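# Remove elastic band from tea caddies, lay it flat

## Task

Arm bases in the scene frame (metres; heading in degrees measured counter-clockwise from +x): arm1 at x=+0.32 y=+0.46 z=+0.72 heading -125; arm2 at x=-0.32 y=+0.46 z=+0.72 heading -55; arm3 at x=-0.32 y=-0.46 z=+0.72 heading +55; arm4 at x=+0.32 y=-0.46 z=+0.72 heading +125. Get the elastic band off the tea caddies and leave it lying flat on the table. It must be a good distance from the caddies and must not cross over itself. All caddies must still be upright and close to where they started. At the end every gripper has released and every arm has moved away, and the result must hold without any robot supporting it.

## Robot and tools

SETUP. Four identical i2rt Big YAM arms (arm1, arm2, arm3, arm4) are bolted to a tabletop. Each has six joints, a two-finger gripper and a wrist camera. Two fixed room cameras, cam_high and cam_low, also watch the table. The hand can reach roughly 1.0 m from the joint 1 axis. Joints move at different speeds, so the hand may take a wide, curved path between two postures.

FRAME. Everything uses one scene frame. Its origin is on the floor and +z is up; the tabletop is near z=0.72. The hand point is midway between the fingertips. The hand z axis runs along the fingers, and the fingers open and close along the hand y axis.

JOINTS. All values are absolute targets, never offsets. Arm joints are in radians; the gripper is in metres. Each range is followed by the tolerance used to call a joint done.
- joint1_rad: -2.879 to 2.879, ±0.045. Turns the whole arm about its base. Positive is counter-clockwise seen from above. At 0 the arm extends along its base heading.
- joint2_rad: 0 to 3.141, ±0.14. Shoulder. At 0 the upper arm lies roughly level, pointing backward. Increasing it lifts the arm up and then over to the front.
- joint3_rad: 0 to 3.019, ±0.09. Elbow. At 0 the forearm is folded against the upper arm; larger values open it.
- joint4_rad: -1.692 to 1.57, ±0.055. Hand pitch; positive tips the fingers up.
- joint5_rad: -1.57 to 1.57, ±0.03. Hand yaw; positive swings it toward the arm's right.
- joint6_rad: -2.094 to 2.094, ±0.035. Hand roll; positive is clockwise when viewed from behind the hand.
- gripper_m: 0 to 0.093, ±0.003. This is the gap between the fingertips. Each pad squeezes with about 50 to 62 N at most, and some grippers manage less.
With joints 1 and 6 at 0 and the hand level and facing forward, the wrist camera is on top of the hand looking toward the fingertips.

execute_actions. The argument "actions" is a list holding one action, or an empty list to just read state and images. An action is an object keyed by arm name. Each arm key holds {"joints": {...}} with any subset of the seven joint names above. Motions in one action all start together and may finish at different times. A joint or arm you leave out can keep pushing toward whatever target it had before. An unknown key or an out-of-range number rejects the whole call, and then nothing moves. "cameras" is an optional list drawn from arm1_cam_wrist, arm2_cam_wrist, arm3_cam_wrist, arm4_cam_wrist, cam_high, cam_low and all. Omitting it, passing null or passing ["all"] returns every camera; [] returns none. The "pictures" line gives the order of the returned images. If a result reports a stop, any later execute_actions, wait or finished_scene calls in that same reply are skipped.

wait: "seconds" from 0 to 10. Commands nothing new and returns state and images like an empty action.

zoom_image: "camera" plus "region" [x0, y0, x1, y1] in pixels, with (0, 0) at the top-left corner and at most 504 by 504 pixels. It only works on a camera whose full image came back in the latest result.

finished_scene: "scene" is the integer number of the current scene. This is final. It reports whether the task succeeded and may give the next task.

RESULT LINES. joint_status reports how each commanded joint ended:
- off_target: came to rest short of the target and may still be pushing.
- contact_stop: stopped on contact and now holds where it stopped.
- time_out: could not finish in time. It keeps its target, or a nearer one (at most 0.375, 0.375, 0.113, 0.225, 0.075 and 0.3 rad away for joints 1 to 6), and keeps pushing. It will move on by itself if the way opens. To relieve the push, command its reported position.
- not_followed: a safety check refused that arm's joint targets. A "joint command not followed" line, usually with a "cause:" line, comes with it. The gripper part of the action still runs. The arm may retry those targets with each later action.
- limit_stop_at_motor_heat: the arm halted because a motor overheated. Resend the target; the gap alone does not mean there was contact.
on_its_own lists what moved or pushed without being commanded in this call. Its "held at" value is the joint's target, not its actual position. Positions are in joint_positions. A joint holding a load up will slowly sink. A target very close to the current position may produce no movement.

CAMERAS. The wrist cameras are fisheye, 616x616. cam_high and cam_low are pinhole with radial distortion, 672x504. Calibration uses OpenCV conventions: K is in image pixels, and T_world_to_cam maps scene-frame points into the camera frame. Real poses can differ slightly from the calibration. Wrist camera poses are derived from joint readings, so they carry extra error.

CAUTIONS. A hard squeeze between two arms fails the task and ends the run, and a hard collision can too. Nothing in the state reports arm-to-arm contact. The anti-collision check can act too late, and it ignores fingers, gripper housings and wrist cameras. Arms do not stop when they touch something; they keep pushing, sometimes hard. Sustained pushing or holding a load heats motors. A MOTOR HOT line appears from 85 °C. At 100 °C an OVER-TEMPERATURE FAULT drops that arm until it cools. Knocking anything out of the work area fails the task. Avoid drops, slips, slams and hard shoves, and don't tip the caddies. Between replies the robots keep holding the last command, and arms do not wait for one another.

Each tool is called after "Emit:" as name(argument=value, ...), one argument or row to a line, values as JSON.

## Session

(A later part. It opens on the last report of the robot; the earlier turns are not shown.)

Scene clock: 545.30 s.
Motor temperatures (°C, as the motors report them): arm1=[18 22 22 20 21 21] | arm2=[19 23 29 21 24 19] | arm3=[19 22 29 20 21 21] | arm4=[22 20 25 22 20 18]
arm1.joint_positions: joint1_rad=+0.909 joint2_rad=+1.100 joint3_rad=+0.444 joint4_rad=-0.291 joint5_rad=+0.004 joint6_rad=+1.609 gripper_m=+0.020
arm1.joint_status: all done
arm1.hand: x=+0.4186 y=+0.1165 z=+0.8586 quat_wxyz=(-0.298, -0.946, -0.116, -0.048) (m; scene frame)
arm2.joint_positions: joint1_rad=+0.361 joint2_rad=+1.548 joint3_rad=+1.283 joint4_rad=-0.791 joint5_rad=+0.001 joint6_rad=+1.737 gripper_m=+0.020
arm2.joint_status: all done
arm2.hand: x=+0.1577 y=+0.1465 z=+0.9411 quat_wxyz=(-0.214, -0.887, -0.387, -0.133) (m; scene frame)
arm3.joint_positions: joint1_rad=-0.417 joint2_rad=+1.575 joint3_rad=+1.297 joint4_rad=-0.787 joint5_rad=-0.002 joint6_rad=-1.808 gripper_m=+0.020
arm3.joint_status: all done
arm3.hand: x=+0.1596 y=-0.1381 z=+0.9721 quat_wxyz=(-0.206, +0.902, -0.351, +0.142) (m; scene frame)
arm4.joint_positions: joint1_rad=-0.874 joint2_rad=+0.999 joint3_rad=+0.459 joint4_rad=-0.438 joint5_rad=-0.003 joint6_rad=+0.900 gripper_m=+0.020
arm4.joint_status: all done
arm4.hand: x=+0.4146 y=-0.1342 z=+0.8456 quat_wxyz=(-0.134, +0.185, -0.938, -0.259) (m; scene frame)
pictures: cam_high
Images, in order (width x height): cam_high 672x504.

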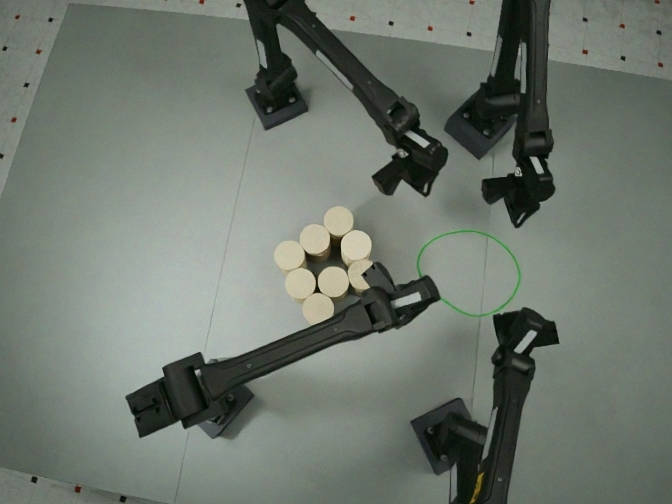

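Emit:
execute_actions(
  actions=[
    {"arm1":{"joints":{"joint1_rad":0.6,"joint2_rad":0.6,"joint3_rad":0.8,"joint4_rad":-1.2,"joint6_rad":0}},"arm3":{"joints":{"joint1_rad":0.5,"joint2_rad":0.6,"joint3_rad":0.9,"joint4_rad":-1.2,"joint6_rad":0}},"arm2":{"joints":{"joint1_rad":-0.22,"joint2_rad":1.55,"joint3_rad":1.4,"joint4_rad":-1.36,"joint6_rad":0,"gripper_m":0}},"arm4":{"joints":{"joint1_rad":-0.3,"joint2_rad":1.1,"joint4_rad":-0.15,"joint6_rad":0,"gripper_m":0}}},
  ],
  cameras=[],
)

Emit:
execute_actions(
  actions=[
    {"arm2":{"joints":{"joint2_rad":1.875,"joint3_rad":1.675,"joint4_rad":-1.35}},"arm4":{"joints":{"joint1_rad":0.412,"joint2_rad":1.3,"joint4_rad":0.03}}},
  ],
  cameras=["cam_high","arm2_cam_wrist","arm4_cam_wrist","cam_low"],
)

Scene clock: 588.53 s.
Motor temperatures (°C, as the motors report them): arm1=[18 22 24 20 21 21] | arm2=[19 23 32 21 23 19] | arm3=[19 22 32 19 21 21] | arm4=[22 20 26 22 20 18]
arm1.joint_positions: joint1_rad=+0.600 joint2_rad=+0.592 joint3_rad=+0.793 joint4_rad=-1.191 joint5_rad=+0.001 joint6_rad=+0.010 gripper_m=+0.020
arm1.joint_status: all done
arm1.hand: x=+0.3127 y=+0.2027 z=+1.0624 quat_wxyz=(-0.197, -0.691, -0.666, +0.201) (m; scene frame)
arm2.joint_positions: joint1_rad=-0.227 joint2_rad=+1.549 joint3_rad=+1.352 joint4_rad=-1.350 joint5_rad=+0.001 joint6_rad=+0.016 gripper_m=+0.000
arm2.joint_status: all done
arm2.hand: x=-0.1390 y=+0.0355 z=+0.9381 quat_wxyz=(-0.008, -0.559, -0.829, +0.012) (m; scene frame)
arm3.joint_positions: joint1_rad=+0.491 joint2_rad=+0.602 joint3_rad=+0.903 joint4_rad=-1.187 joint5_rad=-0.002 joint6_rad=-0.010 gripper_m=+0.020
arm3.joint_status: all done
arm3.hand: x=-0.3006 y=-0.1926 z=+1.1072 quat_wxyz=(-0.247, +0.645, -0.686, -0.229) (m; scene frame)
arm4.joint_positions: joint1_rad=-0.302 joint2_rad=+1.105 joint3_rad=+0.459 joint4_rad=-0.170 joint5_rad=+0.000 joint6_rad=+0.009 gripper_m=+0.001
arm4.joint_status: all done
arm4.hand: x=+0.2104 y=-0.0896 z=+0.8498 quat_wxyz=(-0.219, +0.743, -0.559, -0.295) (m; scene frame)
pictures: none
No camera images: the call's "cameras" was empty. Leave "cameras" out to get every camera's image.

Scene clock: 589.83 s.
Motor temperatures (°C, as the motors report them): arm1=[18 22 24 20 21 21] | arm2=[19 23 32 21 23 19] | arm3=[19 22 32 19 21 21] | arm4=[22 20 26 22 20 18]
arm1.joint_positions: joint1_rad=+0.600 joint2_rad=+0.592 joint3_rad=+0.793 joint4_rad=-1.191 joint5_rad=+0.001 joint6_rad=+0.009 gripper_m=+0.020
arm1.joint_status: not commanded
arm1.hand: x=+0.3127 y=+0.2027 z=+1.0624 quat_wxyz=(-0.197, -0.691, -0.666, +0.201) (m; scene frame)
arm2.joint_positions: joint1_rad=-0.227 joint2_rad=+1.891 joint3_rad=+1.616 joint4_rad=-1.350 joint5_rad=+0.001 joint6_rad=+0.016 gripper_m=+0.000
arm2.joint_status: all done
arm2.hand: x=-0.1013 y=-0.0552 z=+0.8675 quat_wxyz=(+0.025, -0.559, -0.829, -0.009) (m; scene frame)
arm3.joint_positions: joint1_rad=+0.491 joint2_rad=+0.602 joint3_rad=+0.903 joint4_rad=-1.187 joint5_rad=-0.002 joint6_rad=-0.010 gripper_m=+0.020
arm3.joint_status: not commanded
arm3.hand: x=-0.3006 y=-0.1926 z=+1.1072 quat_wxyz=(-0.247, +0.645, -0.686, -0.229) (m; scene frame)
arm4.joint_positions: joint1_rad=+0.411 joint2_rad=+1.307 joint3_rad=+0.459 joint4_rad=+0.011 joint5_rad=+0.000 joint6_rad=+0.008 gripper_m=+0.001
arm4.joint_status: all done
arm4.hand: x=-0.0219 y=-0.2403 z=+0.8039 quat_wxyz=(-0.099, +0.895, -0.266, -0.343) (m; scene frame)
pictures: arm2_cam_wrist, arm4_cam_wrist, cam_high, cam_low
camera_calibration (this result's frames):
arm2_cam_wrist: T_world_to_cam=[[-0.924698, -0.380637, 0.00699213, -0.121584], [-0.293499, 0.724467, 0.623704, -0.52417], [-0.24247, 0.574685, -0.78163, 0.814003], [0, 0, 0, 1]] pos_world=[-0.0689001, -0.134331, 0.964026]
arm4_cam_wrist: T_world_to_cam=[[0.547506, 0.836802, -0.000422582, 0.212397], [0.831753, -0.544258, -0.109404, -0.0192684], [-0.0917791, 0.0595477, -0.993997, 0.937667], [0, 0, 0, 1]] pos_world=[-0.0142039, -0.244057, 0.93002]
Images, in order (width x height): arm2_cam_wrist 616x616, arm4_cam_wrist 616x616, cam_high 672x504, cam_low 672x504.

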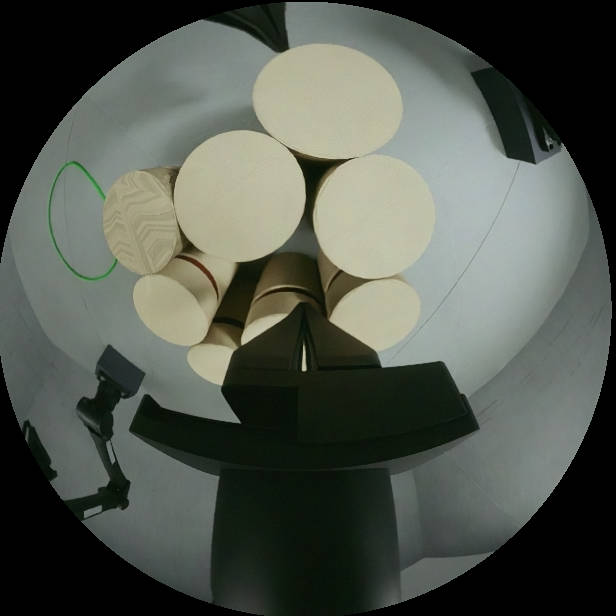

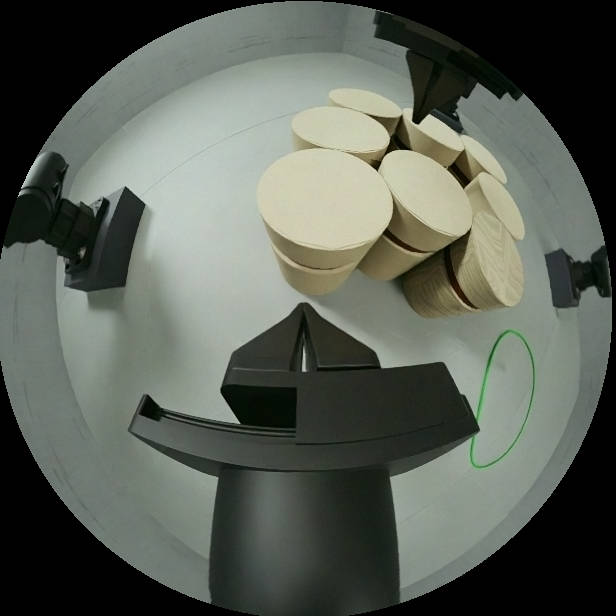

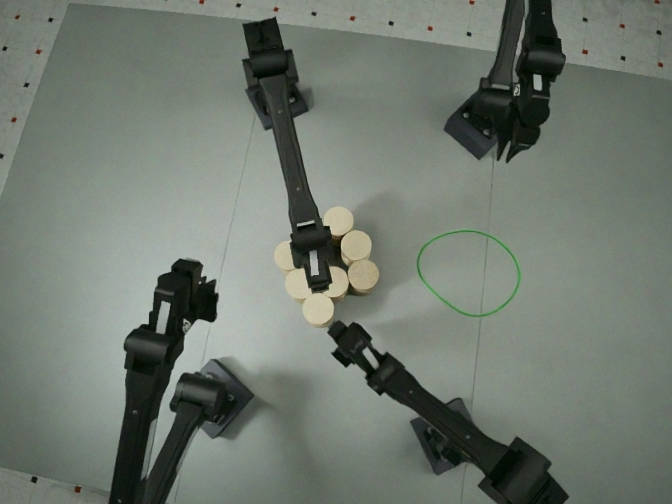

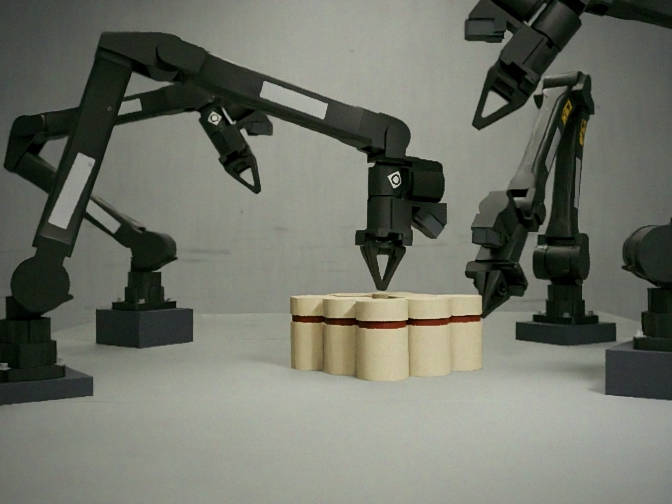

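Emit:
execute_actions(
  actions=[
    {"arm2":{"joints":{"joint1_rad":-0.185,"joint2_rad":1.90,"joint3_rad":1.70,"joint4_rad":-1.29}},"arm4":{"joints":{"joint2_rad":1.44,"joint4_rad":0.17}}},
  ],
  cameras=["arm2_cam_wrist","arm4_cam_wrist"],
)

Scene clock: 605.87 s.
Motor temperatures (°C, as the motors report them): arm1=[18 21 25 20 21 21] | arm2=[19 24 35 21 23 19] | arm3=[19 21 32 19 20 21] | arm4=[22 20 26 22 20 18]
arm1.joint_positions: joint1_rad=+0.600 joint2_rad=+0.592 joint3_rad=+0.793 joint4_rad=-1.191 joint5_rad=+0.001 joint6_rad=+0.009 gripper_m=+0.020
arm1.joint_status: not commanded
arm1.hand: x=+0.3127 y=+0.2027 z=+1.0624 quat_wxyz=(-0.197, -0.691, -0.666, +0.201) (m; scene frame)
arm2.joint_positions: joint1_rad=-0.182 joint2_rad=+1.891 joint3_rad=+1.643 joint4_rad=-1.302 joint5_rad=+0.001 joint6_rad=+0.016 gripper_m=+0.000
arm2.joint_status: all done
arm2.hand: x=-0.0696 y=-0.0639 z=+0.8768 quat_wxyz=(-0.007, -0.540, -0.841, +0.011) (m; scene frame)
arm3.joint_positions: joint1_rad=+0.491 joint2_rad=+0.602 joint3_rad=+0.903 joint4_rad=-1.187 joint5_rad=-0.002 joint6_rad=-0.010 gripper_m=+0.020
arm3.joint_status: not commanded
arm3.hand: x=-0.3006 y=-0.1926 z=+1.1072 quat_wxyz=(-0.247, +0.645, -0.686, -0.229) (m; scene frame)
arm4.joint_positions: joint1_rad=+0.411 joint2_rad=+1.445 joint3_rad=+0.459 joint4_rad=+0.150 joint5_rad=+0.000 joint6_rad=+0.008 gripper_m=+0.001
arm4.joint_status: all done
arm4.hand: x=-0.0314 y=-0.2342 z=+0.7729 quat_wxyz=(-0.099, +0.895, -0.266, -0.344) (m; scene frame)
pictures: arm2_cam_wrist, arm4_cam_wrist
camera_calibration (this result's frames):
arm2_cam_wrist: T_world_to_cam=[[-0.906693, -0.421744, 0.00633982, -0.0964566], [-0.345042, 0.750272, 0.563949, -0.46385], [-0.242599, 0.509141, -0.825786, 0.868545], [0, 0, 0, 1]] pos_world=[-0.0367965, -0.134878, 0.97943]
arm4_cam_wrist: T_world_to_cam=[[0.547506, 0.836802, -0.000433277, 0.212508], [0.831647, -0.544191, -0.110541, -0.0104965], [-0.0927368, 0.0601616, -0.993871, 0.905703], [0, 0, 0, 1]] pos_world=[-0.0236281, -0.238028, 0.899085]
Images, in order (width x height): arm2_cam_wrist 616x616, arm4_cam_wrist 616x616.

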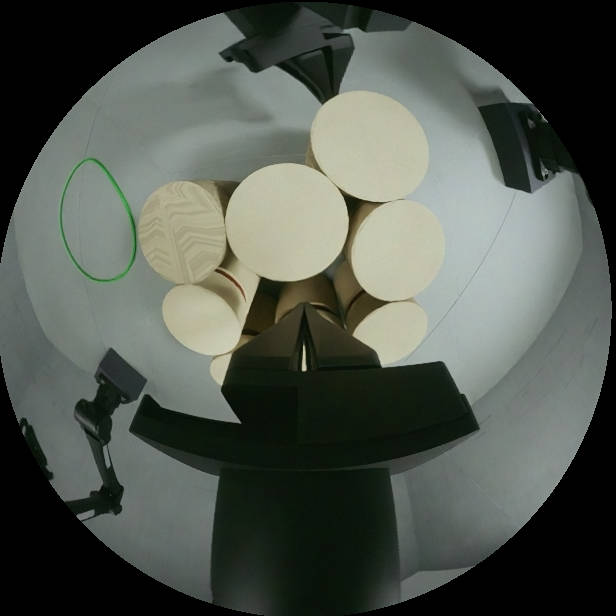

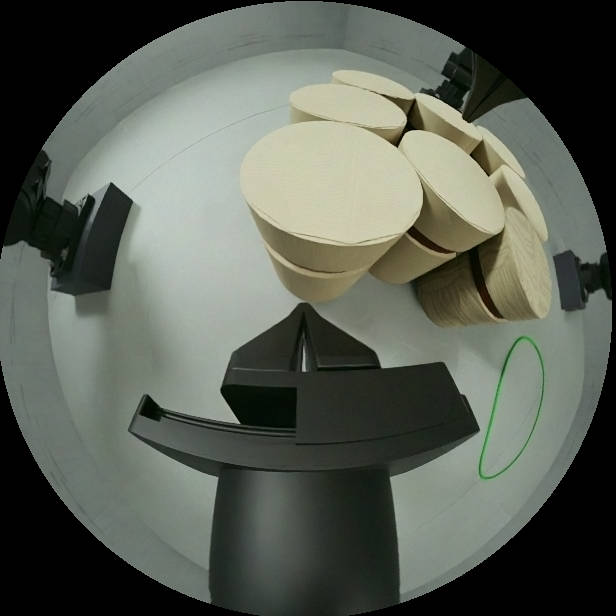

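Emit:
execute_actions(
  actions=[
    {"arm2":{"joints":{"joint2_rad":1.955,"joint3_rad":1.59,"joint4_rad":-1.17}}},
  ],
  cameras=["arm2_cam_wrist","cam_low"],
)

Scene clock: 611.23 s.
Motor temperatures (°C, as the motors report them): arm1=[18 21 25 20 21 21] | arm2=[19 24 35 21 22 19] | arm3=[19 21 32 19 20 21] | arm4=[22 20 26 22 20 18]
arm1.joint_positions: joint1_rad=+0.600 joint2_rad=+0.592 joint3_rad=+0.793 joint4_rad=-1.191 joint5_rad=+0.001 joint6_rad=+0.009 gripper_m=+0.020
arm1.joint_status: not commanded
arm1.hand: x=+0.3127 y=+0.2027 z=+1.0624 quat_wxyz=(-0.197, -0.691, -0.666, +0.201) (m; scene frame)
arm2.joint_positions: joint1_rad=-0.182 joint2_rad=+1.918 joint3_rad=+1.620 joint4_rad=-1.182 joint5_rad=+0.001 joint6_rad=+0.016 gripper_m=+0.000
arm2.joint_status: all done
arm2.hand: x=-0.0607 y=-0.0831 z=+0.8547 quat_wxyz=(-0.036, -0.540, -0.841, +0.029) (m; scene frame)
arm3.joint_positions: joint1_rad=+0.491 joint2_rad=+0.602 joint3_rad=+0.903 joint4_rad=-1.187 joint5_rad=-0.002 joint6_rad=-0.010 gripper_m=+0.020
arm3.joint_status: not commanded
arm3.hand: x=-0.3006 y=-0.1926 z=+1.1072 quat_wxyz=(-0.247, +0.645, -0.686, -0.229) (m; scene frame)
arm4.joint_positions: joint1_rad=+0.411 joint2_rad=+1.445 joint3_rad=+0.459 joint4_rad=+0.150 joint5_rad=+0.000 joint6_rad=+0.008 gripper_m=+0.001
arm4.joint_status: not commanded
arm4.hand: x=-0.0314 y=-0.2342 z=+0.7729 quat_wxyz=(-0.099, +0.895, -0.266, -0.344) (m; scene frame)
pictures: arm2_cam_wrist, cam_low
camera_calibration (this result's frames):
arm2_cam_wrist: T_world_to_cam=[[-0.906577, -0.422001, 0.00568775, -0.0957958], [-0.361725, 0.783889, 0.504651, -0.381428], [-0.217422, 0.455448, -0.863305, 0.891323], [0, 0, 0, 1]] pos_world=[-0.0310254, -0.147379, 0.962516]
Images, in order (width x height): arm2_cam_wrist 616x616, cam_low 672x504.

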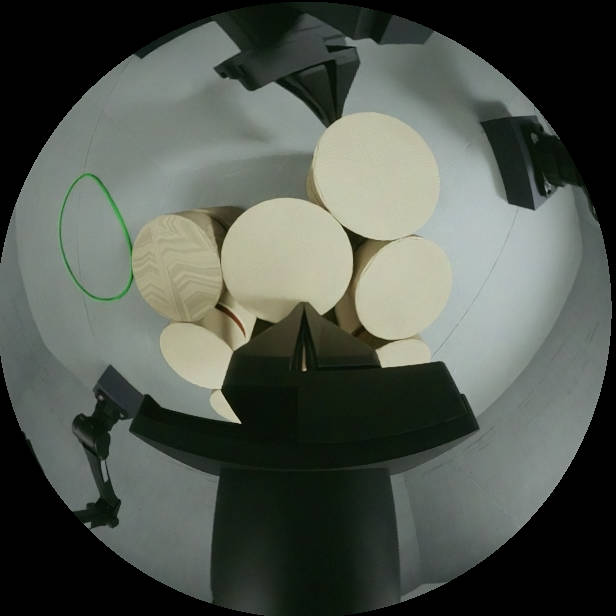

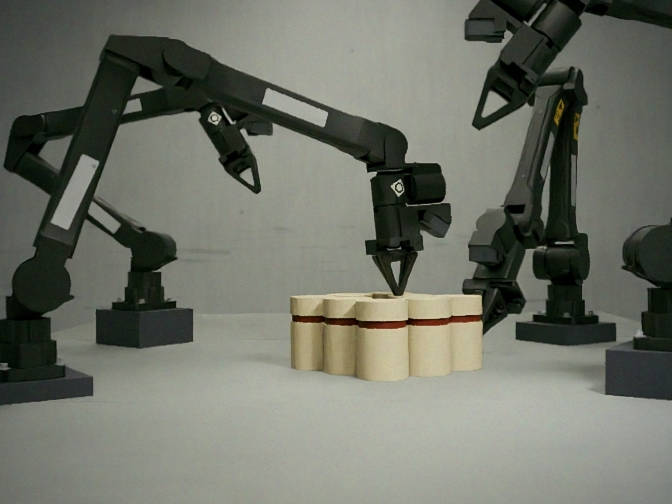

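Emit:
execute_actions(
  actions=[
    {"arm2":{"joints":{"joint2_rad":1.87,"joint3_rad":1.66}}},
  ],
  cameras=[],
)

Emit:
execute_actions(
  actions=[
    {"arm2":{"joints":{"joint4_rad":-1.29}}},
  ],
  cameras=[],
)

Emit:
execute_actions(
  actions=[
    {"arm2":{"joints":{"joint2_rad":1.93}}},
  ],
  cameras=["arm2_cam_wrist","cam_low"],
)

Scene clock: 616.93 s.
Motor temperatures (°C, as the motors report them): arm1=[18 21 25 20 21 21] | arm2=[19 24 34 21 22 19] | arm3=[19 21 32 19 20 21] | arm4=[22 20 25 22 20 18]
arm1.joint_positions: joint1_rad=+0.600 joint2_rad=+0.592 joint3_rad=+0.793 joint4_rad=-1.191 joint5_rad=+0.001 joint6_rad=+0.009 gripper_m=+0.020
arm1.joint_status: not commanded
arm1.hand: x=+0.3127 y=+0.2027 z=+1.0624 quat_wxyz=(-0.197, -0.691, -0.666, +0.201) (m; scene frame)
arm2.joint_positions: joint1_rad=-0.182 joint2_rad=+1.882 joint3_rad=+1.620 joint4_rad=-1.181 joint5_rad=+0.001 joint6_rad=+0.016 gripper_m=+0.000
arm2.joint_status: all done
arm2.hand: x=-0.0602 y=-0.0837 z=+0.8753 quat_wxyz=(-0.052, -0.539, -0.840, +0.039) (m; scene frame)
arm3.joint_positions: joint1_rad=+0.491 joint2_rad=+0.602 joint3_rad=+0.903 joint4_rad=-1.187 joint5_rad=-0.002 joint6_rad=-0.010 gripper_m=+0.020
arm3.joint_status: not commanded
arm3.hand: x=-0.3006 y=-0.1926 z=+1.1072 quat_wxyz=(-0.247, +0.645, -0.686, -0.229) (m; scene frame)
arm4.joint_positions: joint1_rad=+0.411 joint2_rad=+1.445 joint3_rad=+0.459 joint4_rad=+0.150 joint5_rad=+0.000 joint6_rad=+0.008 gripper_m=+0.001
arm4.joint_status: not commanded
arm4.hand: x=-0.0314 y=-0.2342 z=+0.7729 quat_wxyz=(-0.099, +0.895, -0.266, -0.344) (m; scene frame)
pictures: none
No camera images: the call's "cameras" was empty. Leave "cameras" out to get every camera's image.

Scene clock: 617.73 s.
Motor temperatures (°C, as the motors report them): arm1=[18 21 25 20 21 21] | arm2=[19 24 34 21 22 19] | arm3=[19 20 32 19 20 21] | arm4=[22 20 25 22 20 18]
arm1.joint_positions: joint1_rad=+0.600 joint2_rad=+0.592 joint3_rad=+0.793 joint4_rad=-1.191 joint5_rad=+0.001 joint6_rad=+0.009 gripper_m=+0.020
arm1.joint_status: not commanded
arm1.hand: x=+0.3127 y=+0.2027 z=+1.0624 quat_wxyz=(-0.197, -0.691, -0.666, +0.201) (m; scene frame)
arm2.joint_positions: joint1_rad=-0.182 joint2_rad=+1.882 joint3_rad=+1.620 joint4_rad=-1.280 joint5_rad=+0.001 joint6_rad=+0.016 gripper_m=+0.000
arm2.joint_status: all done
arm2.hand: x=-0.0707 y=-0.0618 z=+0.8734 quat_wxyz=(-0.010, -0.540, -0.841, +0.013) (m; scene frame)
arm3.joint_positions: joint1_rad=+0.491 joint2_rad=+0.602 joint3_rad=+0.903 joint4_rad=-1.187 joint5_rad=-0.002 joint6_rad=-0.010 gripper_m=+0.020
arm3.joint_status: not commanded
arm3.hand: x=-0.3006 y=-0.1926 z=+1.1072 quat_wxyz=(-0.247, +0.645, -0.686, -0.229) (m; scene frame)
arm4.joint_positions: joint1_rad=+0.411 joint2_rad=+1.445 joint3_rad=+0.459 joint4_rad=+0.150 joint5_rad=+0.000 joint6_rad=+0.008 gripper_m=+0.001
arm4.joint_status: not commanded
arm4.hand: x=-0.0314 y=-0.2342 z=+0.7729 quat_wxyz=(-0.099, +0.895, -0.266, -0.344) (m; scene frame)
pictures: none
No camera images: the call's "cameras" was empty. Leave "cameras" out to get every camera's image.

Scene clock: 618.53 s.
Motor temperatures (°C, as the motors report them): arm1=[18 21 25 20 21 21] | arm2=[19 24 34 21 22 19] | arm3=[19 20 32 19 20 21] | arm4=[22 20 25 22 20 18]
arm1.joint_positions: joint1_rad=+0.600 joint2_rad=+0.592 joint3_rad=+0.793 joint4_rad=-1.191 joint5_rad=+0.001 joint6_rad=+0.009 gripper_m=+0.020
arm1.joint_status: not commanded
arm1.hand: x=+0.3127 y=+0.2027 z=+1.0624 quat_wxyz=(-0.197, -0.691, -0.666, +0.201) (m; scene frame)
arm2.joint_positions: joint1_rad=-0.182 joint2_rad=+1.925 joint3_rad=+1.620 joint4_rad=-1.280 joint5_rad=+0.001 joint6_rad=+0.016 gripper_m=+0.000
arm2.joint_status: all done
arm2.hand: x=-0.0712 y=-0.0612 z=+0.8494 quat_wxyz=(+0.009, -0.540, -0.841, +0.001) (m; scene frame)
arm3.joint_positions: joint1_rad=+0.491 joint2_rad=+0.602 joint3_rad=+0.903 joint4_rad=-1.187 joint5_rad=-0.002 joint6_rad=-0.010 gripper_m=+0.020
arm3.joint_status: not commanded
arm3.hand: x=-0.3006 y=-0.1926 z=+1.1072 quat_wxyz=(-0.247, +0.645, -0.686, -0.229) (m; scene frame)
arm4.joint_positions: joint1_rad=+0.411 joint2_rad=+1.445 joint3_rad=+0.459 joint4_rad=+0.150 joint5_rad=+0.000 joint6_rad=+0.008 gripper_m=+0.001
arm4.joint_status: not commanded
arm4.hand: x=-0.0314 y=-0.2342 z=+0.7729 quat_wxyz=(-0.099, +0.895, -0.266, -0.344) (m; scene frame)
pictures: arm2_cam_wrist, cam_low
camera_calibration (this result's frames):
arm2_cam_wrist: T_world_to_cam=[[-0.906743, -0.42163, 0.0066765, -0.0968696], [-0.335949, 0.731868, 0.592881, -0.476016], [-0.254863, 0.535348, -0.805263, 0.827447], [0, 0, 0, 1]] pos_world=[-0.0368673, -0.135434, 0.94918]
Images, in order (width x height): arm2_cam_wrist 616x616, cam_low 672x504.

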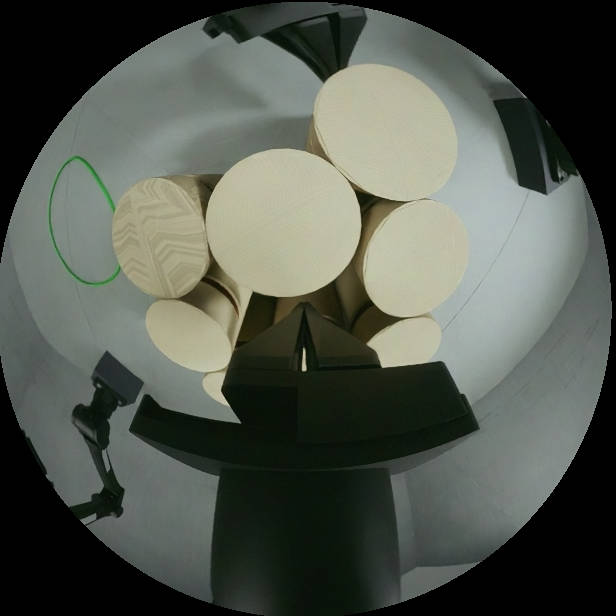

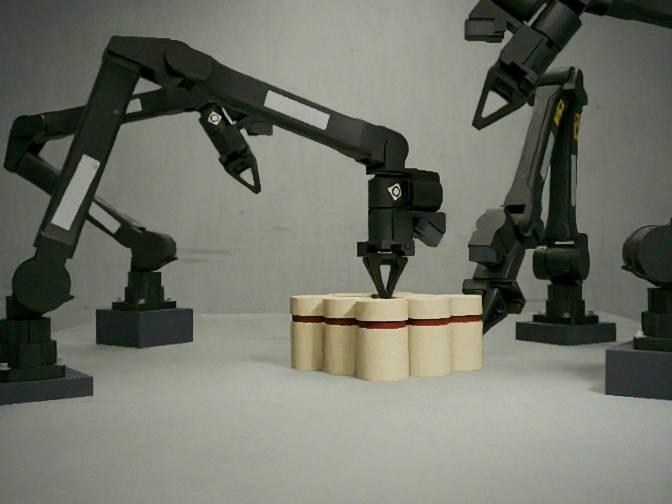

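Emit:
execute_actions(
  actions=[
    {"arm2":{"joints":{"joint2_rad":1.995}}},
  ],
  cameras=["cam_low"],
)

Emit:
execute_actions(
  actions=[
    {"arm2":{"joints":{"joint4_rad":-1.19}}},
  ],
  cameras=["arm2_cam_wrist","cam_low","cam_high","arm4_cam_wrist"],
)

Scene clock: 626.47 s.
Motor temperatures (°C, as the motors report them): arm1=[18 21 25 20 21 21] | arm2=[19 24 34 21 22 19] | arm3=[19 20 32 19 20 21] | arm4=[22 20 25 22 20 18]
arm1.joint_positions: joint1_rad=+0.600 joint2_rad=+0.592 joint3_rad=+0.793 joint4_rad=-1.191 joint5_rad=+0.001 joint6_rad=+0.009 gripper_m=+0.020
arm1.joint_status: not commanded
arm1.hand: x=+0.3127 y=+0.2027 z=+1.0624 quat_wxyz=(-0.197, -0.691, -0.666, +0.201) (m; scene frame)
arm2.joint_positions: joint1_rad=-0.182 joint2_rad=+1.990 joint3_rad=+1.620 joint4_rad=-1.286 joint5_rad=+0.001 joint6_rad=+0.015 gripper_m=+0.000
arm2.joint_status: all done
arm2.hand: x=-0.0734 y=-0.0574 z=+0.8138 quat_wxyz=(+0.039, -0.540, -0.841, -0.017) (m; scene frame)
arm3.joint_positions: joint1_rad=+0.491 joint2_rad=+0.602 joint3_rad=+0.903 joint4_rad=-1.187 joint5_rad=-0.002 joint6_rad=-0.010 gripper_m=+0.020
arm3.joint_status: not commanded
arm3.hand: x=-0.3006 y=-0.1926 z=+1.1072 quat_wxyz=(-0.247, +0.645, -0.686, -0.229) (m; scene frame)
arm4.joint_positions: joint1_rad=+0.411 joint2_rad=+1.445 joint3_rad=+0.459 joint4_rad=+0.150 joint5_rad=+0.000 joint6_rad=+0.008 gripper_m=+0.001
arm4.joint_status: not commanded
arm4.hand: x=-0.0314 y=-0.2342 z=+0.7729 quat_wxyz=(-0.099, +0.895, -0.266, -0.344) (m; scene frame)
pictures: cam_low
Images, in order (width x height): cam_low 672x504.

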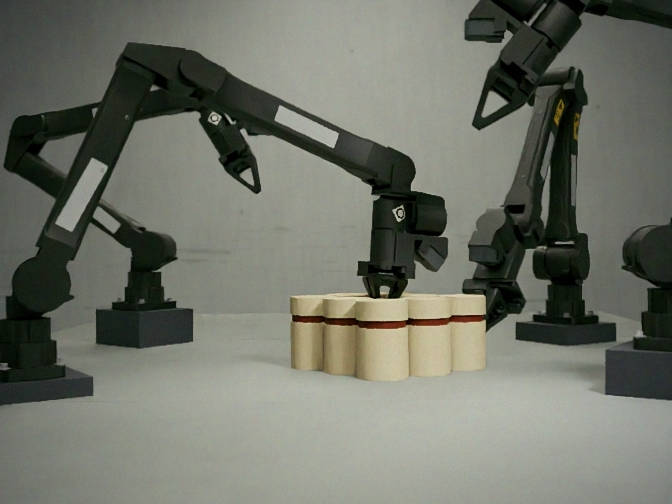

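Scene clock: 627.20 s.
Motor temperatures (°C, as the motors report them): arm1=[18 21 25 20 21 21] | arm2=[19 24 34 21 22 19] | arm3=[19 20 32 19 20 21] | arm4=[22 20 25 22 20 18]
arm1.joint_positions: joint1_rad=+0.600 joint2_rad=+0.592 joint3_rad=+0.793 joint4_rad=-1.191 joint5_rad=+0.001 joint6_rad=+0.009 gripper_m=+0.020
arm1.joint_status: not commanded
arm1.hand: x=+0.3127 y=+0.2027 z=+1.0624 quat_wxyz=(-0.197, -0.691, -0.666, +0.201) (m; scene frame)
arm2.joint_positions: joint1_rad=-0.182 joint2_rad=+1.990 joint3_rad=+1.620 joint4_rad=-1.205 joint5_rad=+0.001 joint6_rad=+0.015 gripper_m=+0.000
arm2.joint_status: all done
arm2.hand: x=-0.0649 y=-0.0753 z=+0.8129 quat_wxyz=(+0.004, -0.540, -0.842, +0.004) (m; scene frame)
arm3.joint_positions: joint1_rad=+0.491 joint2_rad=+0.602 joint3_rad=+0.903 joint4_rad=-1.187 joint5_rad=-0.002 joint6_rad=-0.010 gripper_m=+0.020
arm3.joint_status: not commanded
arm3.hand: x=-0.3006 y=-0.1926 z=+1.1072 quat_wxyz=(-0.247, +0.645, -0.686, -0.229) (m; scene frame)
arm4.joint_positions: joint1_rad=+0.411 joint2_rad=+1.445 joint3_rad=+0.459 joint4_rad=+0.150 joint5_rad=+0.000 joint6_rad=+0.008 gripper_m=+0.001
arm4.joint_status: not commanded
arm4.hand: x=-0.0314 y=-0.2342 z=+0.7729 quat_wxyz=(-0.099, +0.895, -0.266, -0.344) (m; scene frame)
pictures: arm2_cam_wrist, arm4_cam_wrist, cam_high, cam_low
camera_calibration (this result's frames):
arm2_cam_wrist: T_world_to_cam=[[-0.906246, -0.4227, 0.0065753, -0.0968108], [-0.339475, 0.736911, 0.584567, -0.435069], [-0.251942, 0.527529, -0.811319, 0.811701], [0, 0, 0, 1]] pos_world=[-0.0309284, -0.148511, 0.913511]
arm4_cam_wrist: T_world_to_cam=[[0.547506, 0.836802, -0.000433277, 0.212508], [0.831647, -0.544191, -0.110541, -0.0104965], [-0.0927368, 0.0601616, -0.993871, 0.905703], [0, 0, 0, 1]] pos_world=[-0.0236281, -0.238028, 0.899085]
Images, in order (width x height): arm2_cam_wrist 616x616, arm4_cam_wrist 616x616, cam_high 672x504, cam_low 672x504.

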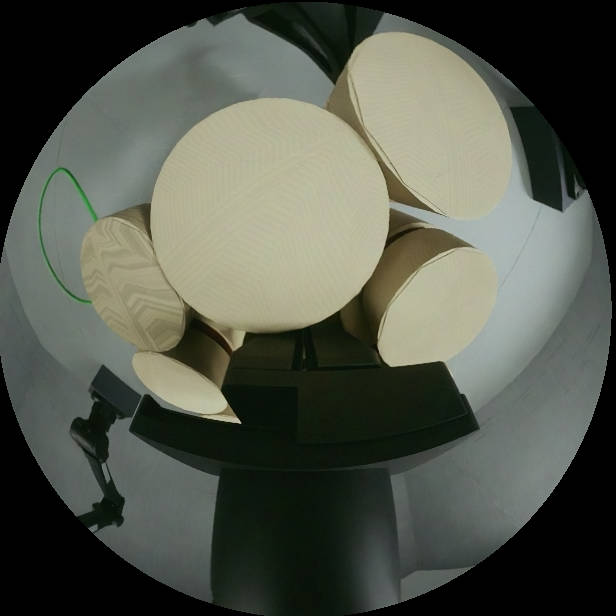

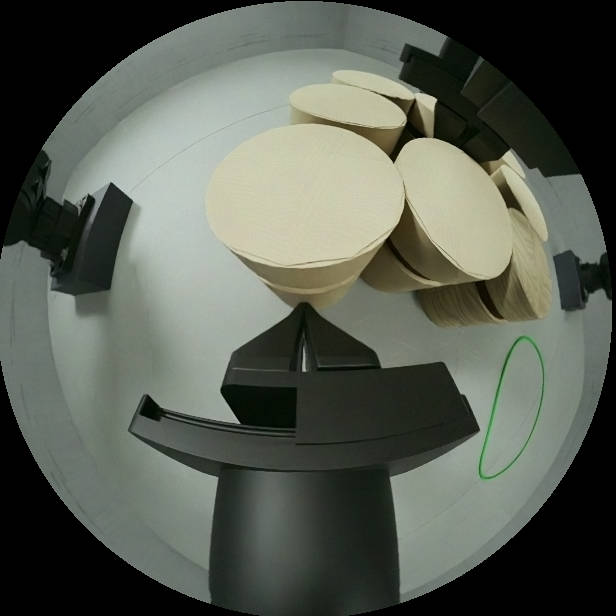

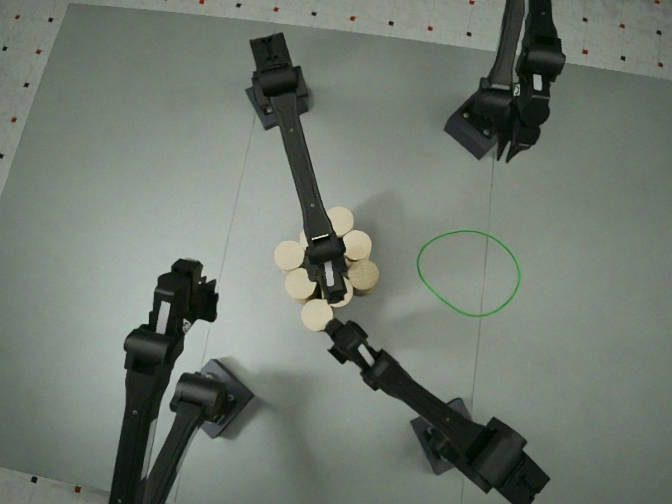

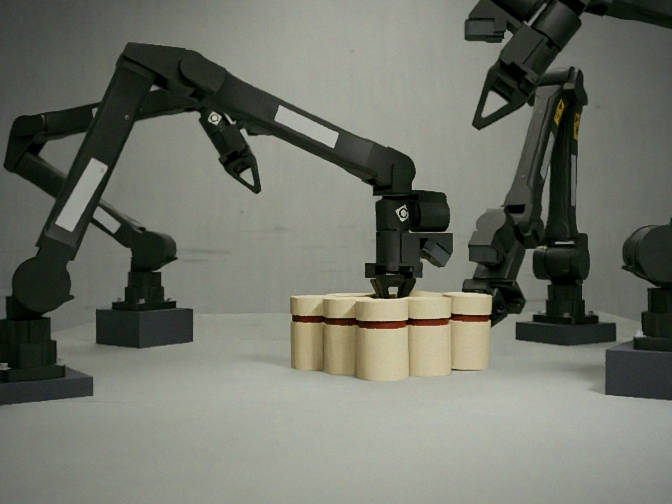

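Emit:
execute_actions(
  actions=[
    {"arm2":{"joints":{"joint2_rad":1.3,"joint3_rad":1.68}}},
  ],
  cameras=["cam_low","cam_high","arm4_cam_wrist"],
)

Emit:
zoom_image(
  camera="cam_high",
  region=[250,190,410,350],
)

Scene clock: 633.30 s.
Motor temperatures (°C, as the motors report them): arm1=[18 21 25 20 21 21] | arm2=[19 24 34 21 22 19] | arm3=[19 20 32 19 20 21] | arm4=[22 20 25 22 20 18]
arm1.joint_positions: joint1_rad=+0.600 joint2_rad=+0.592 joint3_rad=+0.793 joint4_rad=-1.191 joint5_rad=+0.001 joint6_rad=+0.009 gripper_m=+0.020
arm1.joint_status: not commanded
arm1.hand: x=+0.3127 y=+0.2027 z=+1.0624 quat_wxyz=(-0.197, -0.691, -0.666, +0.201) (m; scene frame)
arm2.joint_positions: joint1_rad=-0.182 joint2_rad=+1.308 joint3_rad=+1.662 joint4_rad=-1.199 joint5_rad=+0.001 joint6_rad=+0.015 gripper_m=+0.000
arm2.joint_status: all done
arm2.hand: x=-0.0971 y=+0.0015 z=+1.2103 quat_wxyz=(-0.300, -0.503, -0.787, +0.192) (m; scene frame)
arm3.joint_positions: joint1_rad=+0.491 joint2_rad=+0.602 joint3_rad=+0.903 joint4_rad=-1.187 joint5_rad=-0.002 joint6_rad=-0.010 gripper_m=+0.020
arm3.joint_status: not commanded
arm3.hand: x=-0.3006 y=-0.1926 z=+1.1072 quat_wxyz=(-0.247, +0.645, -0.686, -0.229) (m; scene frame)
arm4.joint_positions: joint1_rad=+0.411 joint2_rad=+1.445 joint3_rad=+0.459 joint4_rad=+0.150 joint5_rad=+0.000 joint6_rad=+0.008 gripper_m=+0.001
arm4.joint_status: not commanded
arm4.hand: x=-0.0314 y=-0.2342 z=+0.7729 quat_wxyz=(-0.099, +0.895, -0.266, -0.344) (m; scene frame)
pictures: arm4_cam_wrist, cam_high, cam_low
camera_calibration (this result's frames):
arm4_cam_wrist: T_world_to_cam=[[0.547506, 0.836802, -0.000433277, 0.212508], [0.831647, -0.544191, -0.110541, -0.0104965], [-0.0927368, 0.0601616, -0.993871, 0.905703], [0, 0, 0, 1]] pos_world=[-0.0236281, -0.238028, 0.899085]
Images, in order (width x height): arm4_cam_wrist 616x616, cam_high 672x504, cam_low 672x504.

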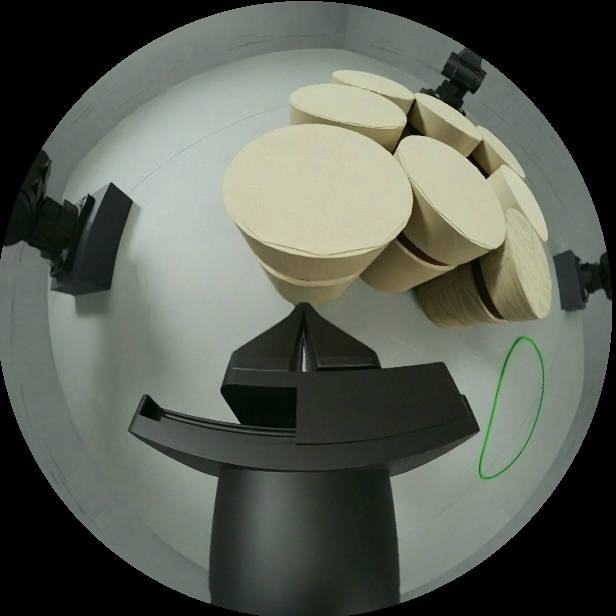

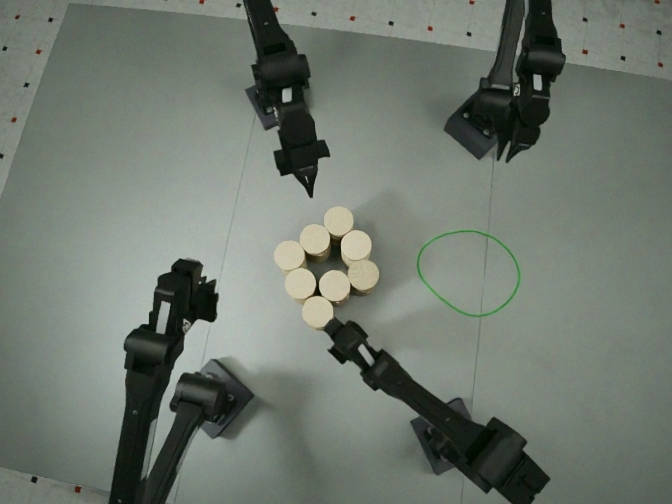

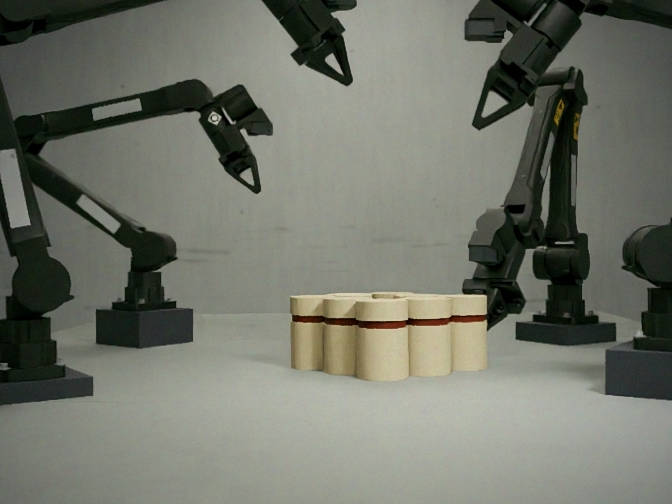

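Region (250, 190, 410, 350) of cam_high's 672x504 image, scaled by 3.150, with more detail than that image has.

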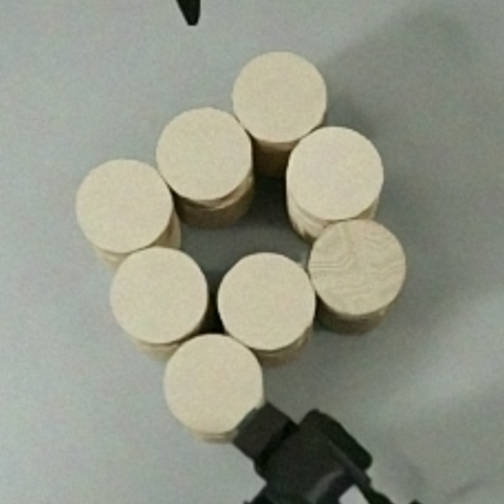

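Emit:
execute_actions(
  actions=[
    {"arm4":{"joints":{"joint2_rad":1.505,"joint4_rad":0.21}},"arm2":{"joints":{"joint2_rad":0.7,"joint3_rad":1.0}}},
  ],
  cameras=[],
)

Emit:
execute_actions(
  actions=[
    {"arm4":{"joints":{"joint2_rad":1.57,"joint3_rad":0.545,"joint4_rad":0.23}}},
  ],
  cameras=["cam_low","cam_high"],
)

Emit:
zoom_image(
  camera="cam_high",
  region=[250,190,410,350],
)

Scene clock: 645.87 s.
Motor temperatures (°C, as the motors report them): arm1=[18 21 25 20 21 21] | arm2=[19 23 34 21 22 19] | arm3=[19 20 32 19 20 21] | arm4=[22 20 25 22 20 18]
arm1.joint_positions: joint1_rad=+0.600 joint2_rad=+0.592 joint3_rad=+0.793 joint4_rad=-1.191 joint5_rad=+0.001 joint6_rad=+0.009 gripper_m=+0.020
arm1.joint_status: not commanded
arm1.hand: x=+0.3127 y=+0.2027 z=+1.0624 quat_wxyz=(-0.197, -0.691, -0.666, +0.201) (m; scene frame)
arm2.joint_positions: joint1_rad=-0.182 joint2_rad=+0.700 joint3_rad=+1.005 joint4_rad=-1.196 joint5_rad=+0.001 joint6_rad=+0.015 gripper_m=+0.000
arm2.joint_status: all done
arm2.hand: x=-0.1909 y=+0.1956 z=+1.0976 quat_wxyz=(-0.281, -0.508, -0.794, +0.181) (m; scene frame)
arm3.joint_positions: joint1_rad=+0.491 joint2_rad=+0.602 joint3_rad=+0.903 joint4_rad=-1.187 joint5_rad=-0.002 joint6_rad=-0.010 gripper_m=+0.020
arm3.joint_status: not commanded
arm3.hand: x=-0.3006 y=-0.1926 z=+1.1072 quat_wxyz=(-0.247, +0.645, -0.686, -0.229) (m; scene frame)
arm4.joint_positions: joint1_rad=+0.411 joint2_rad=+1.504 joint3_rad=+0.459 joint4_rad=+0.190 joint5_rad=+0.000 joint6_rad=+0.008 gripper_m=+0.001
arm4.joint_status: all done
arm4.hand: x=-0.0314 y=-0.2343 z=+0.7561 quat_wxyz=(-0.097, +0.898, -0.267, -0.335) (m; scene frame)
pictures: none
No camera images: the call's "cameras" was empty. Leave "cameras" out to get every camera's image.

Scene clock: 646.57 s.
Motor temperatures (°C, as the motors report them): arm1=[18 21 25 20 21 21] | arm2=[19 23 34 21 22 19] | arm3=[19 20 32 19 20 21] | arm4=[22 20 25 22 20 18]
arm1.joint_positions: joint1_rad=+0.600 joint2_rad=+0.592 joint3_rad=+0.793 joint4_rad=-1.191 joint5_rad=+0.001 joint6_rad=+0.009 gripper_m=+0.020
arm1.joint_status: not commanded
arm1.hand: x=+0.3127 y=+0.2027 z=+1.0624 quat_wxyz=(-0.197, -0.691, -0.666, +0.201) (m; scene frame)
arm2.joint_positions: joint1_rad=-0.182 joint2_rad=+0.700 joint3_rad=+1.005 joint4_rad=-1.196 joint5_rad=+0.001 joint6_rad=+0.015 gripper_m=+0.000
arm2.joint_status: not commanded
arm2.hand: x=-0.1909 y=+0.1956 z=+1.0976 quat_wxyz=(-0.281, -0.508, -0.794, +0.181) (m; scene frame)
arm3.joint_positions: joint1_rad=+0.491 joint2_rad=+0.602 joint3_rad=+0.903 joint4_rad=-1.187 joint5_rad=-0.002 joint6_rad=-0.010 gripper_m=+0.020
arm3.joint_status: not commanded
arm3.hand: x=-0.3006 y=-0.1926 z=+1.1072 quat_wxyz=(-0.247, +0.645, -0.686, -0.229) (m; scene frame)
arm4.joint_positions: joint1_rad=+0.411 joint2_rad=+1.570 joint3_rad=+0.507 joint4_rad=+0.207 joint5_rad=+0.000 joint6_rad=+0.008 gripper_m=+0.001
arm4.joint_status: all done
arm4.hand: x=-0.0472 y=-0.2241 z=+0.7487 quat_wxyz=(-0.096, +0.898, -0.267, -0.335) (m; scene frame)
pictures: cam_high, cam_low
Images, in order (width x height): cam_high 672x504, cam_low 672x504.

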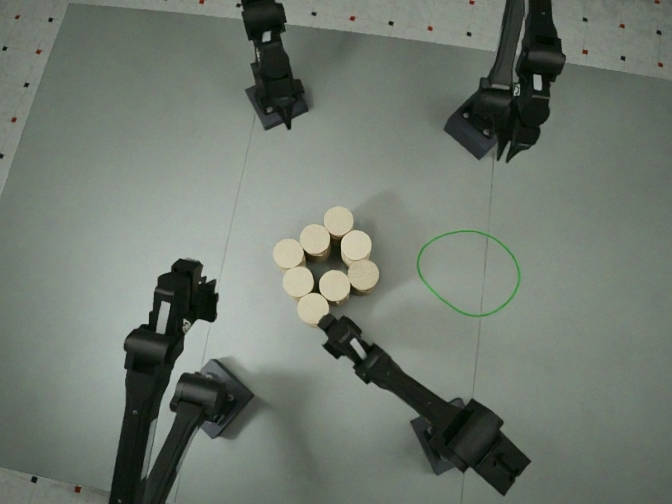

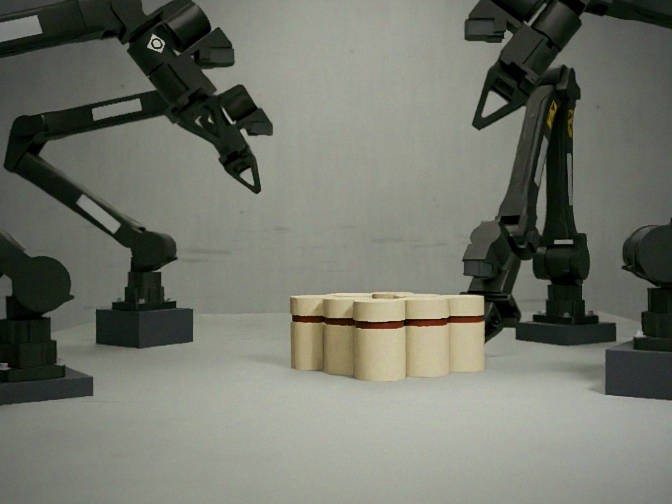

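Region (250, 190, 410, 350) of cam_high's 672x504 image, scaled by 3.150, with more detail than that image has.

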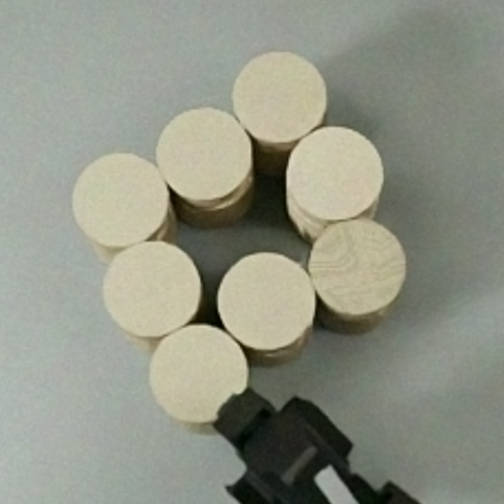

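Emit:
execute_actions(
  actions=[
    {"arm4":{"joints":{"joint1_rad":0.52}}},
  ],
  cameras=[],
)

Emit:
execute_actions(
  actions=[
    {"arm4":{"joints":{"joint2_rad":1.60,"joint3_rad":0.595}}},
  ],
  cameras=["arm4_cam_wrist"],
)

Emit:
execute_actions(
  actions=[
    {"arm4":{"joints":{"joint1_rad":0.455,"joint2_rad":1.62,"joint3_rad":0.62}}},
  ],
  cameras=["cam_high"],
)

Emit:
zoom_image(
  camera="cam_high",
  region=[250,190,410,350],
)

Scene clock: 659.30 s.
Motor temperatures (°C, as the motors report them): arm1=[18 21 26 20 21 21] | arm2=[19 22 33 21 22 19] | arm3=[19 20 32 19 20 21] | arm4=[22 21 26 22 20 18]
arm1.joint_positions: joint1_rad=+0.600 joint2_rad=+0.592 joint3_rad=+0.793 joint4_rad=-1.191 joint5_rad=+0.001 joint6_rad=+0.009 gripper_m=+0.020
arm1.joint_status: not commanded
arm1.hand: x=+0.3127 y=+0.2027 z=+1.0624 quat_wxyz=(-0.197, -0.691, -0.666, +0.201) (m; scene frame)
arm2.joint_positions: joint1_rad=-0.182 joint2_rad=+0.700 joint3_rad=+1.005 joint4_rad=-1.196 joint5_rad=+0.001 joint6_rad=+0.015 gripper_m=+0.000
arm2.joint_status: not commanded
arm2.hand: x=-0.1909 y=+0.1956 z=+1.0976 quat_wxyz=(-0.281, -0.508, -0.794, +0.181) (m; scene frame)
arm3.joint_positions: joint1_rad=+0.491 joint2_rad=+0.602 joint3_rad=+0.903 joint4_rad=-1.187 joint5_rad=-0.002 joint6_rad=-0.010 gripper_m=+0.020
arm3.joint_status: not commanded
arm3.hand: x=-0.3006 y=-0.1926 z=+1.1072 quat_wxyz=(-0.247, +0.645, -0.686, -0.229) (m; scene frame)
arm4.joint_positions: joint1_rad=+0.526 joint2_rad=+1.570 joint3_rad=+0.513 joint4_rad=+0.211 joint5_rad=+0.000 joint6_rad=+0.008 gripper_m=+0.001
arm4.joint_status: all done
arm4.hand: x=-0.0753 y=-0.2662 z=+0.7514 quat_wxyz=(-0.078, +0.911, -0.215, -0.344) (m; scene frame)
pictures: none
No camera images: the call's "cameras" was empty. Leave "cameras" out to get every camera's image.

Scene clock: 659.97 s.
Motor temperatures (°C, as the motors report them): arm1=[18 21 26 20 21 21] | arm2=[19 22 33 21 22 19] | arm3=[19 20 32 19 20 21] | arm4=[22 21 26 22 20 18]
arm1.joint_positions: joint1_rad=+0.600 joint2_rad=+0.592 joint3_rad=+0.793 joint4_rad=-1.191 joint5_rad=+0.001 joint6_rad=+0.009 gripper_m=+0.020
arm1.joint_status: not commanded
arm1.hand: x=+0.3127 y=+0.2027 z=+1.0624 quat_wxyz=(-0.197, -0.691, -0.666, +0.201) (m; scene frame)
arm2.joint_positions: joint1_rad=-0.182 joint2_rad=+0.700 joint3_rad=+1.005 joint4_rad=-1.196 joint5_rad=+0.001 joint6_rad=+0.015 gripper_m=+0.000
arm2.joint_status: not commanded
arm2.hand: x=-0.1909 y=+0.1956 z=+1.0976 quat_wxyz=(-0.281, -0.508, -0.794, +0.181) (m; scene frame)
arm3.joint_positions: joint1_rad=+0.491 joint2_rad=+0.602 joint3_rad=+0.903 joint4_rad=-1.187 joint5_rad=-0.002 joint6_rad=-0.010 gripper_m=+0.020
arm3.joint_status: not commanded
arm3.hand: x=-0.3006 y=-0.1926 z=+1.1072 quat_wxyz=(-0.247, +0.645, -0.686, -0.229) (m; scene frame)
arm4.joint_positions: joint1_rad=+0.526 joint2_rad=+1.593 joint3_rad=+0.568 joint4_rad=+0.213 joint5_rad=+0.000 joint6_rad=+0.008 gripper_m=+0.001
arm4.joint_status: all done
arm4.hand: x=-0.0982 y=-0.2550 z=+0.7615 quat_wxyz=(-0.082, +0.905, -0.213, -0.360) (m; scene frame)
pictures: arm4_cam_wrist
camera_calibration (this result's frames):
arm4_cam_wrist: T_world_to_cam=[[0.447915, 0.894076, -0.000782814, 0.27149], [0.885957, -0.443965, -0.134071, 0.0812597], [-0.120217, 0.059359, -0.990971, 0.884255], [0, 0, 0, 1]] pos_world=[-0.0872943, -0.259145, 0.887379]
Images, in order (width x height): arm4_cam_wrist 616x616.

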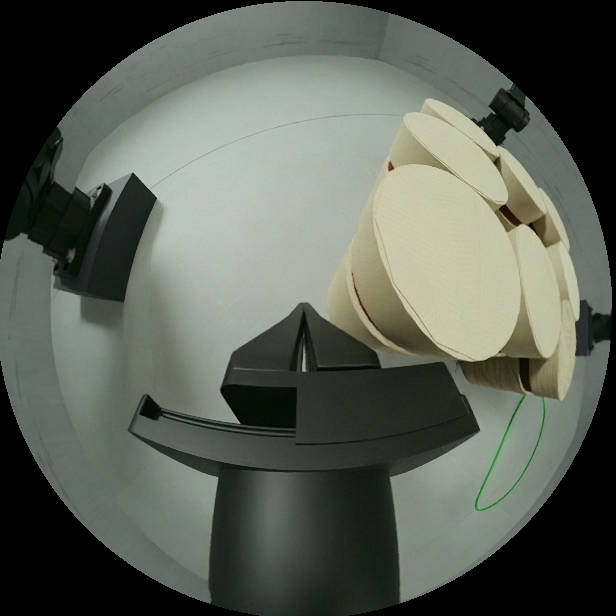

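Scene clock: 660.67 s.
Motor temperatures (°C, as the motors report them): arm1=[18 21 26 20 21 21] | arm2=[19 22 33 21 22 19] | arm3=[19 20 32 19 20 21] | arm4=[22 21 26 22 20 18]
arm1.joint_positions: joint1_rad=+0.600 joint2_rad=+0.592 joint3_rad=+0.793 joint4_rad=-1.191 joint5_rad=+0.001 joint6_rad=+0.009 gripper_m=+0.020
arm1.joint_status: not commanded
arm1.hand: x=+0.3127 y=+0.2027 z=+1.0624 quat_wxyz=(-0.197, -0.691, -0.666, +0.201) (m; scene frame)
arm2.joint_positions: joint1_rad=-0.182 joint2_rad=+0.700 joint3_rad=+1.005 joint4_rad=-1.196 joint5_rad=+0.001 joint6_rad=+0.015 gripper_m=+0.000
arm2.joint_status: not commanded
arm2.hand: x=-0.1909 y=+0.1956 z=+1.0976 quat_wxyz=(-0.281, -0.508, -0.794, +0.181) (m; scene frame)
arm3.joint_positions: joint1_rad=+0.491 joint2_rad=+0.602 joint3_rad=+0.903 joint4_rad=-1.187 joint5_rad=-0.002 joint6_rad=-0.010 gripper_m=+0.020
arm3.joint_status: not commanded
arm3.hand: x=-0.3006 y=-0.1926 z=+1.1072 quat_wxyz=(-0.247, +0.645, -0.686, -0.229) (m; scene frame)
arm4.joint_positions: joint1_rad=+0.463 joint2_rad=+1.611 joint3_rad=+0.581 joint4_rad=+0.213 joint5_rad=-0.004 joint6_rad=+0.008 gripper_m=+0.000
arm4.joint_status: all done
arm4.hand: x=-0.0883 y=-0.2278 z=+0.7579 quat_wxyz=(-0.090, +0.899, -0.241, -0.355) (m; scene frame)
pictures: cam_high
Images, in order (width x height): cam_high 672x504.

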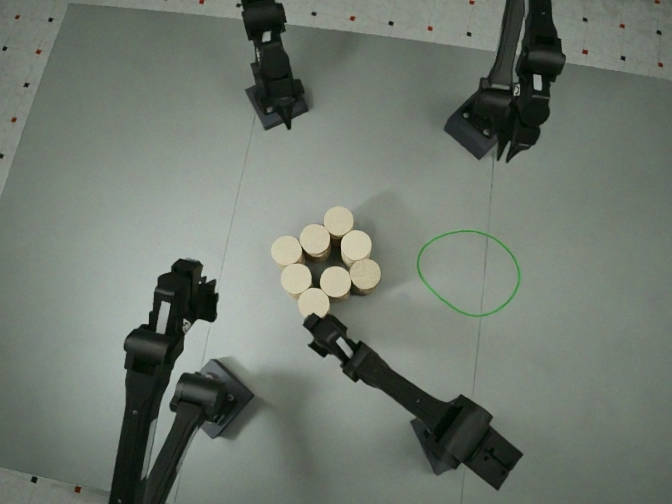

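Region (250, 190, 410, 350) of cam_high's 672x504 image, scaled by 3.150, with more detail than that image has.

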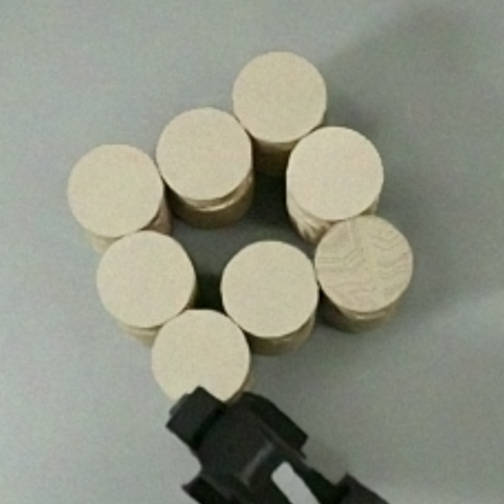

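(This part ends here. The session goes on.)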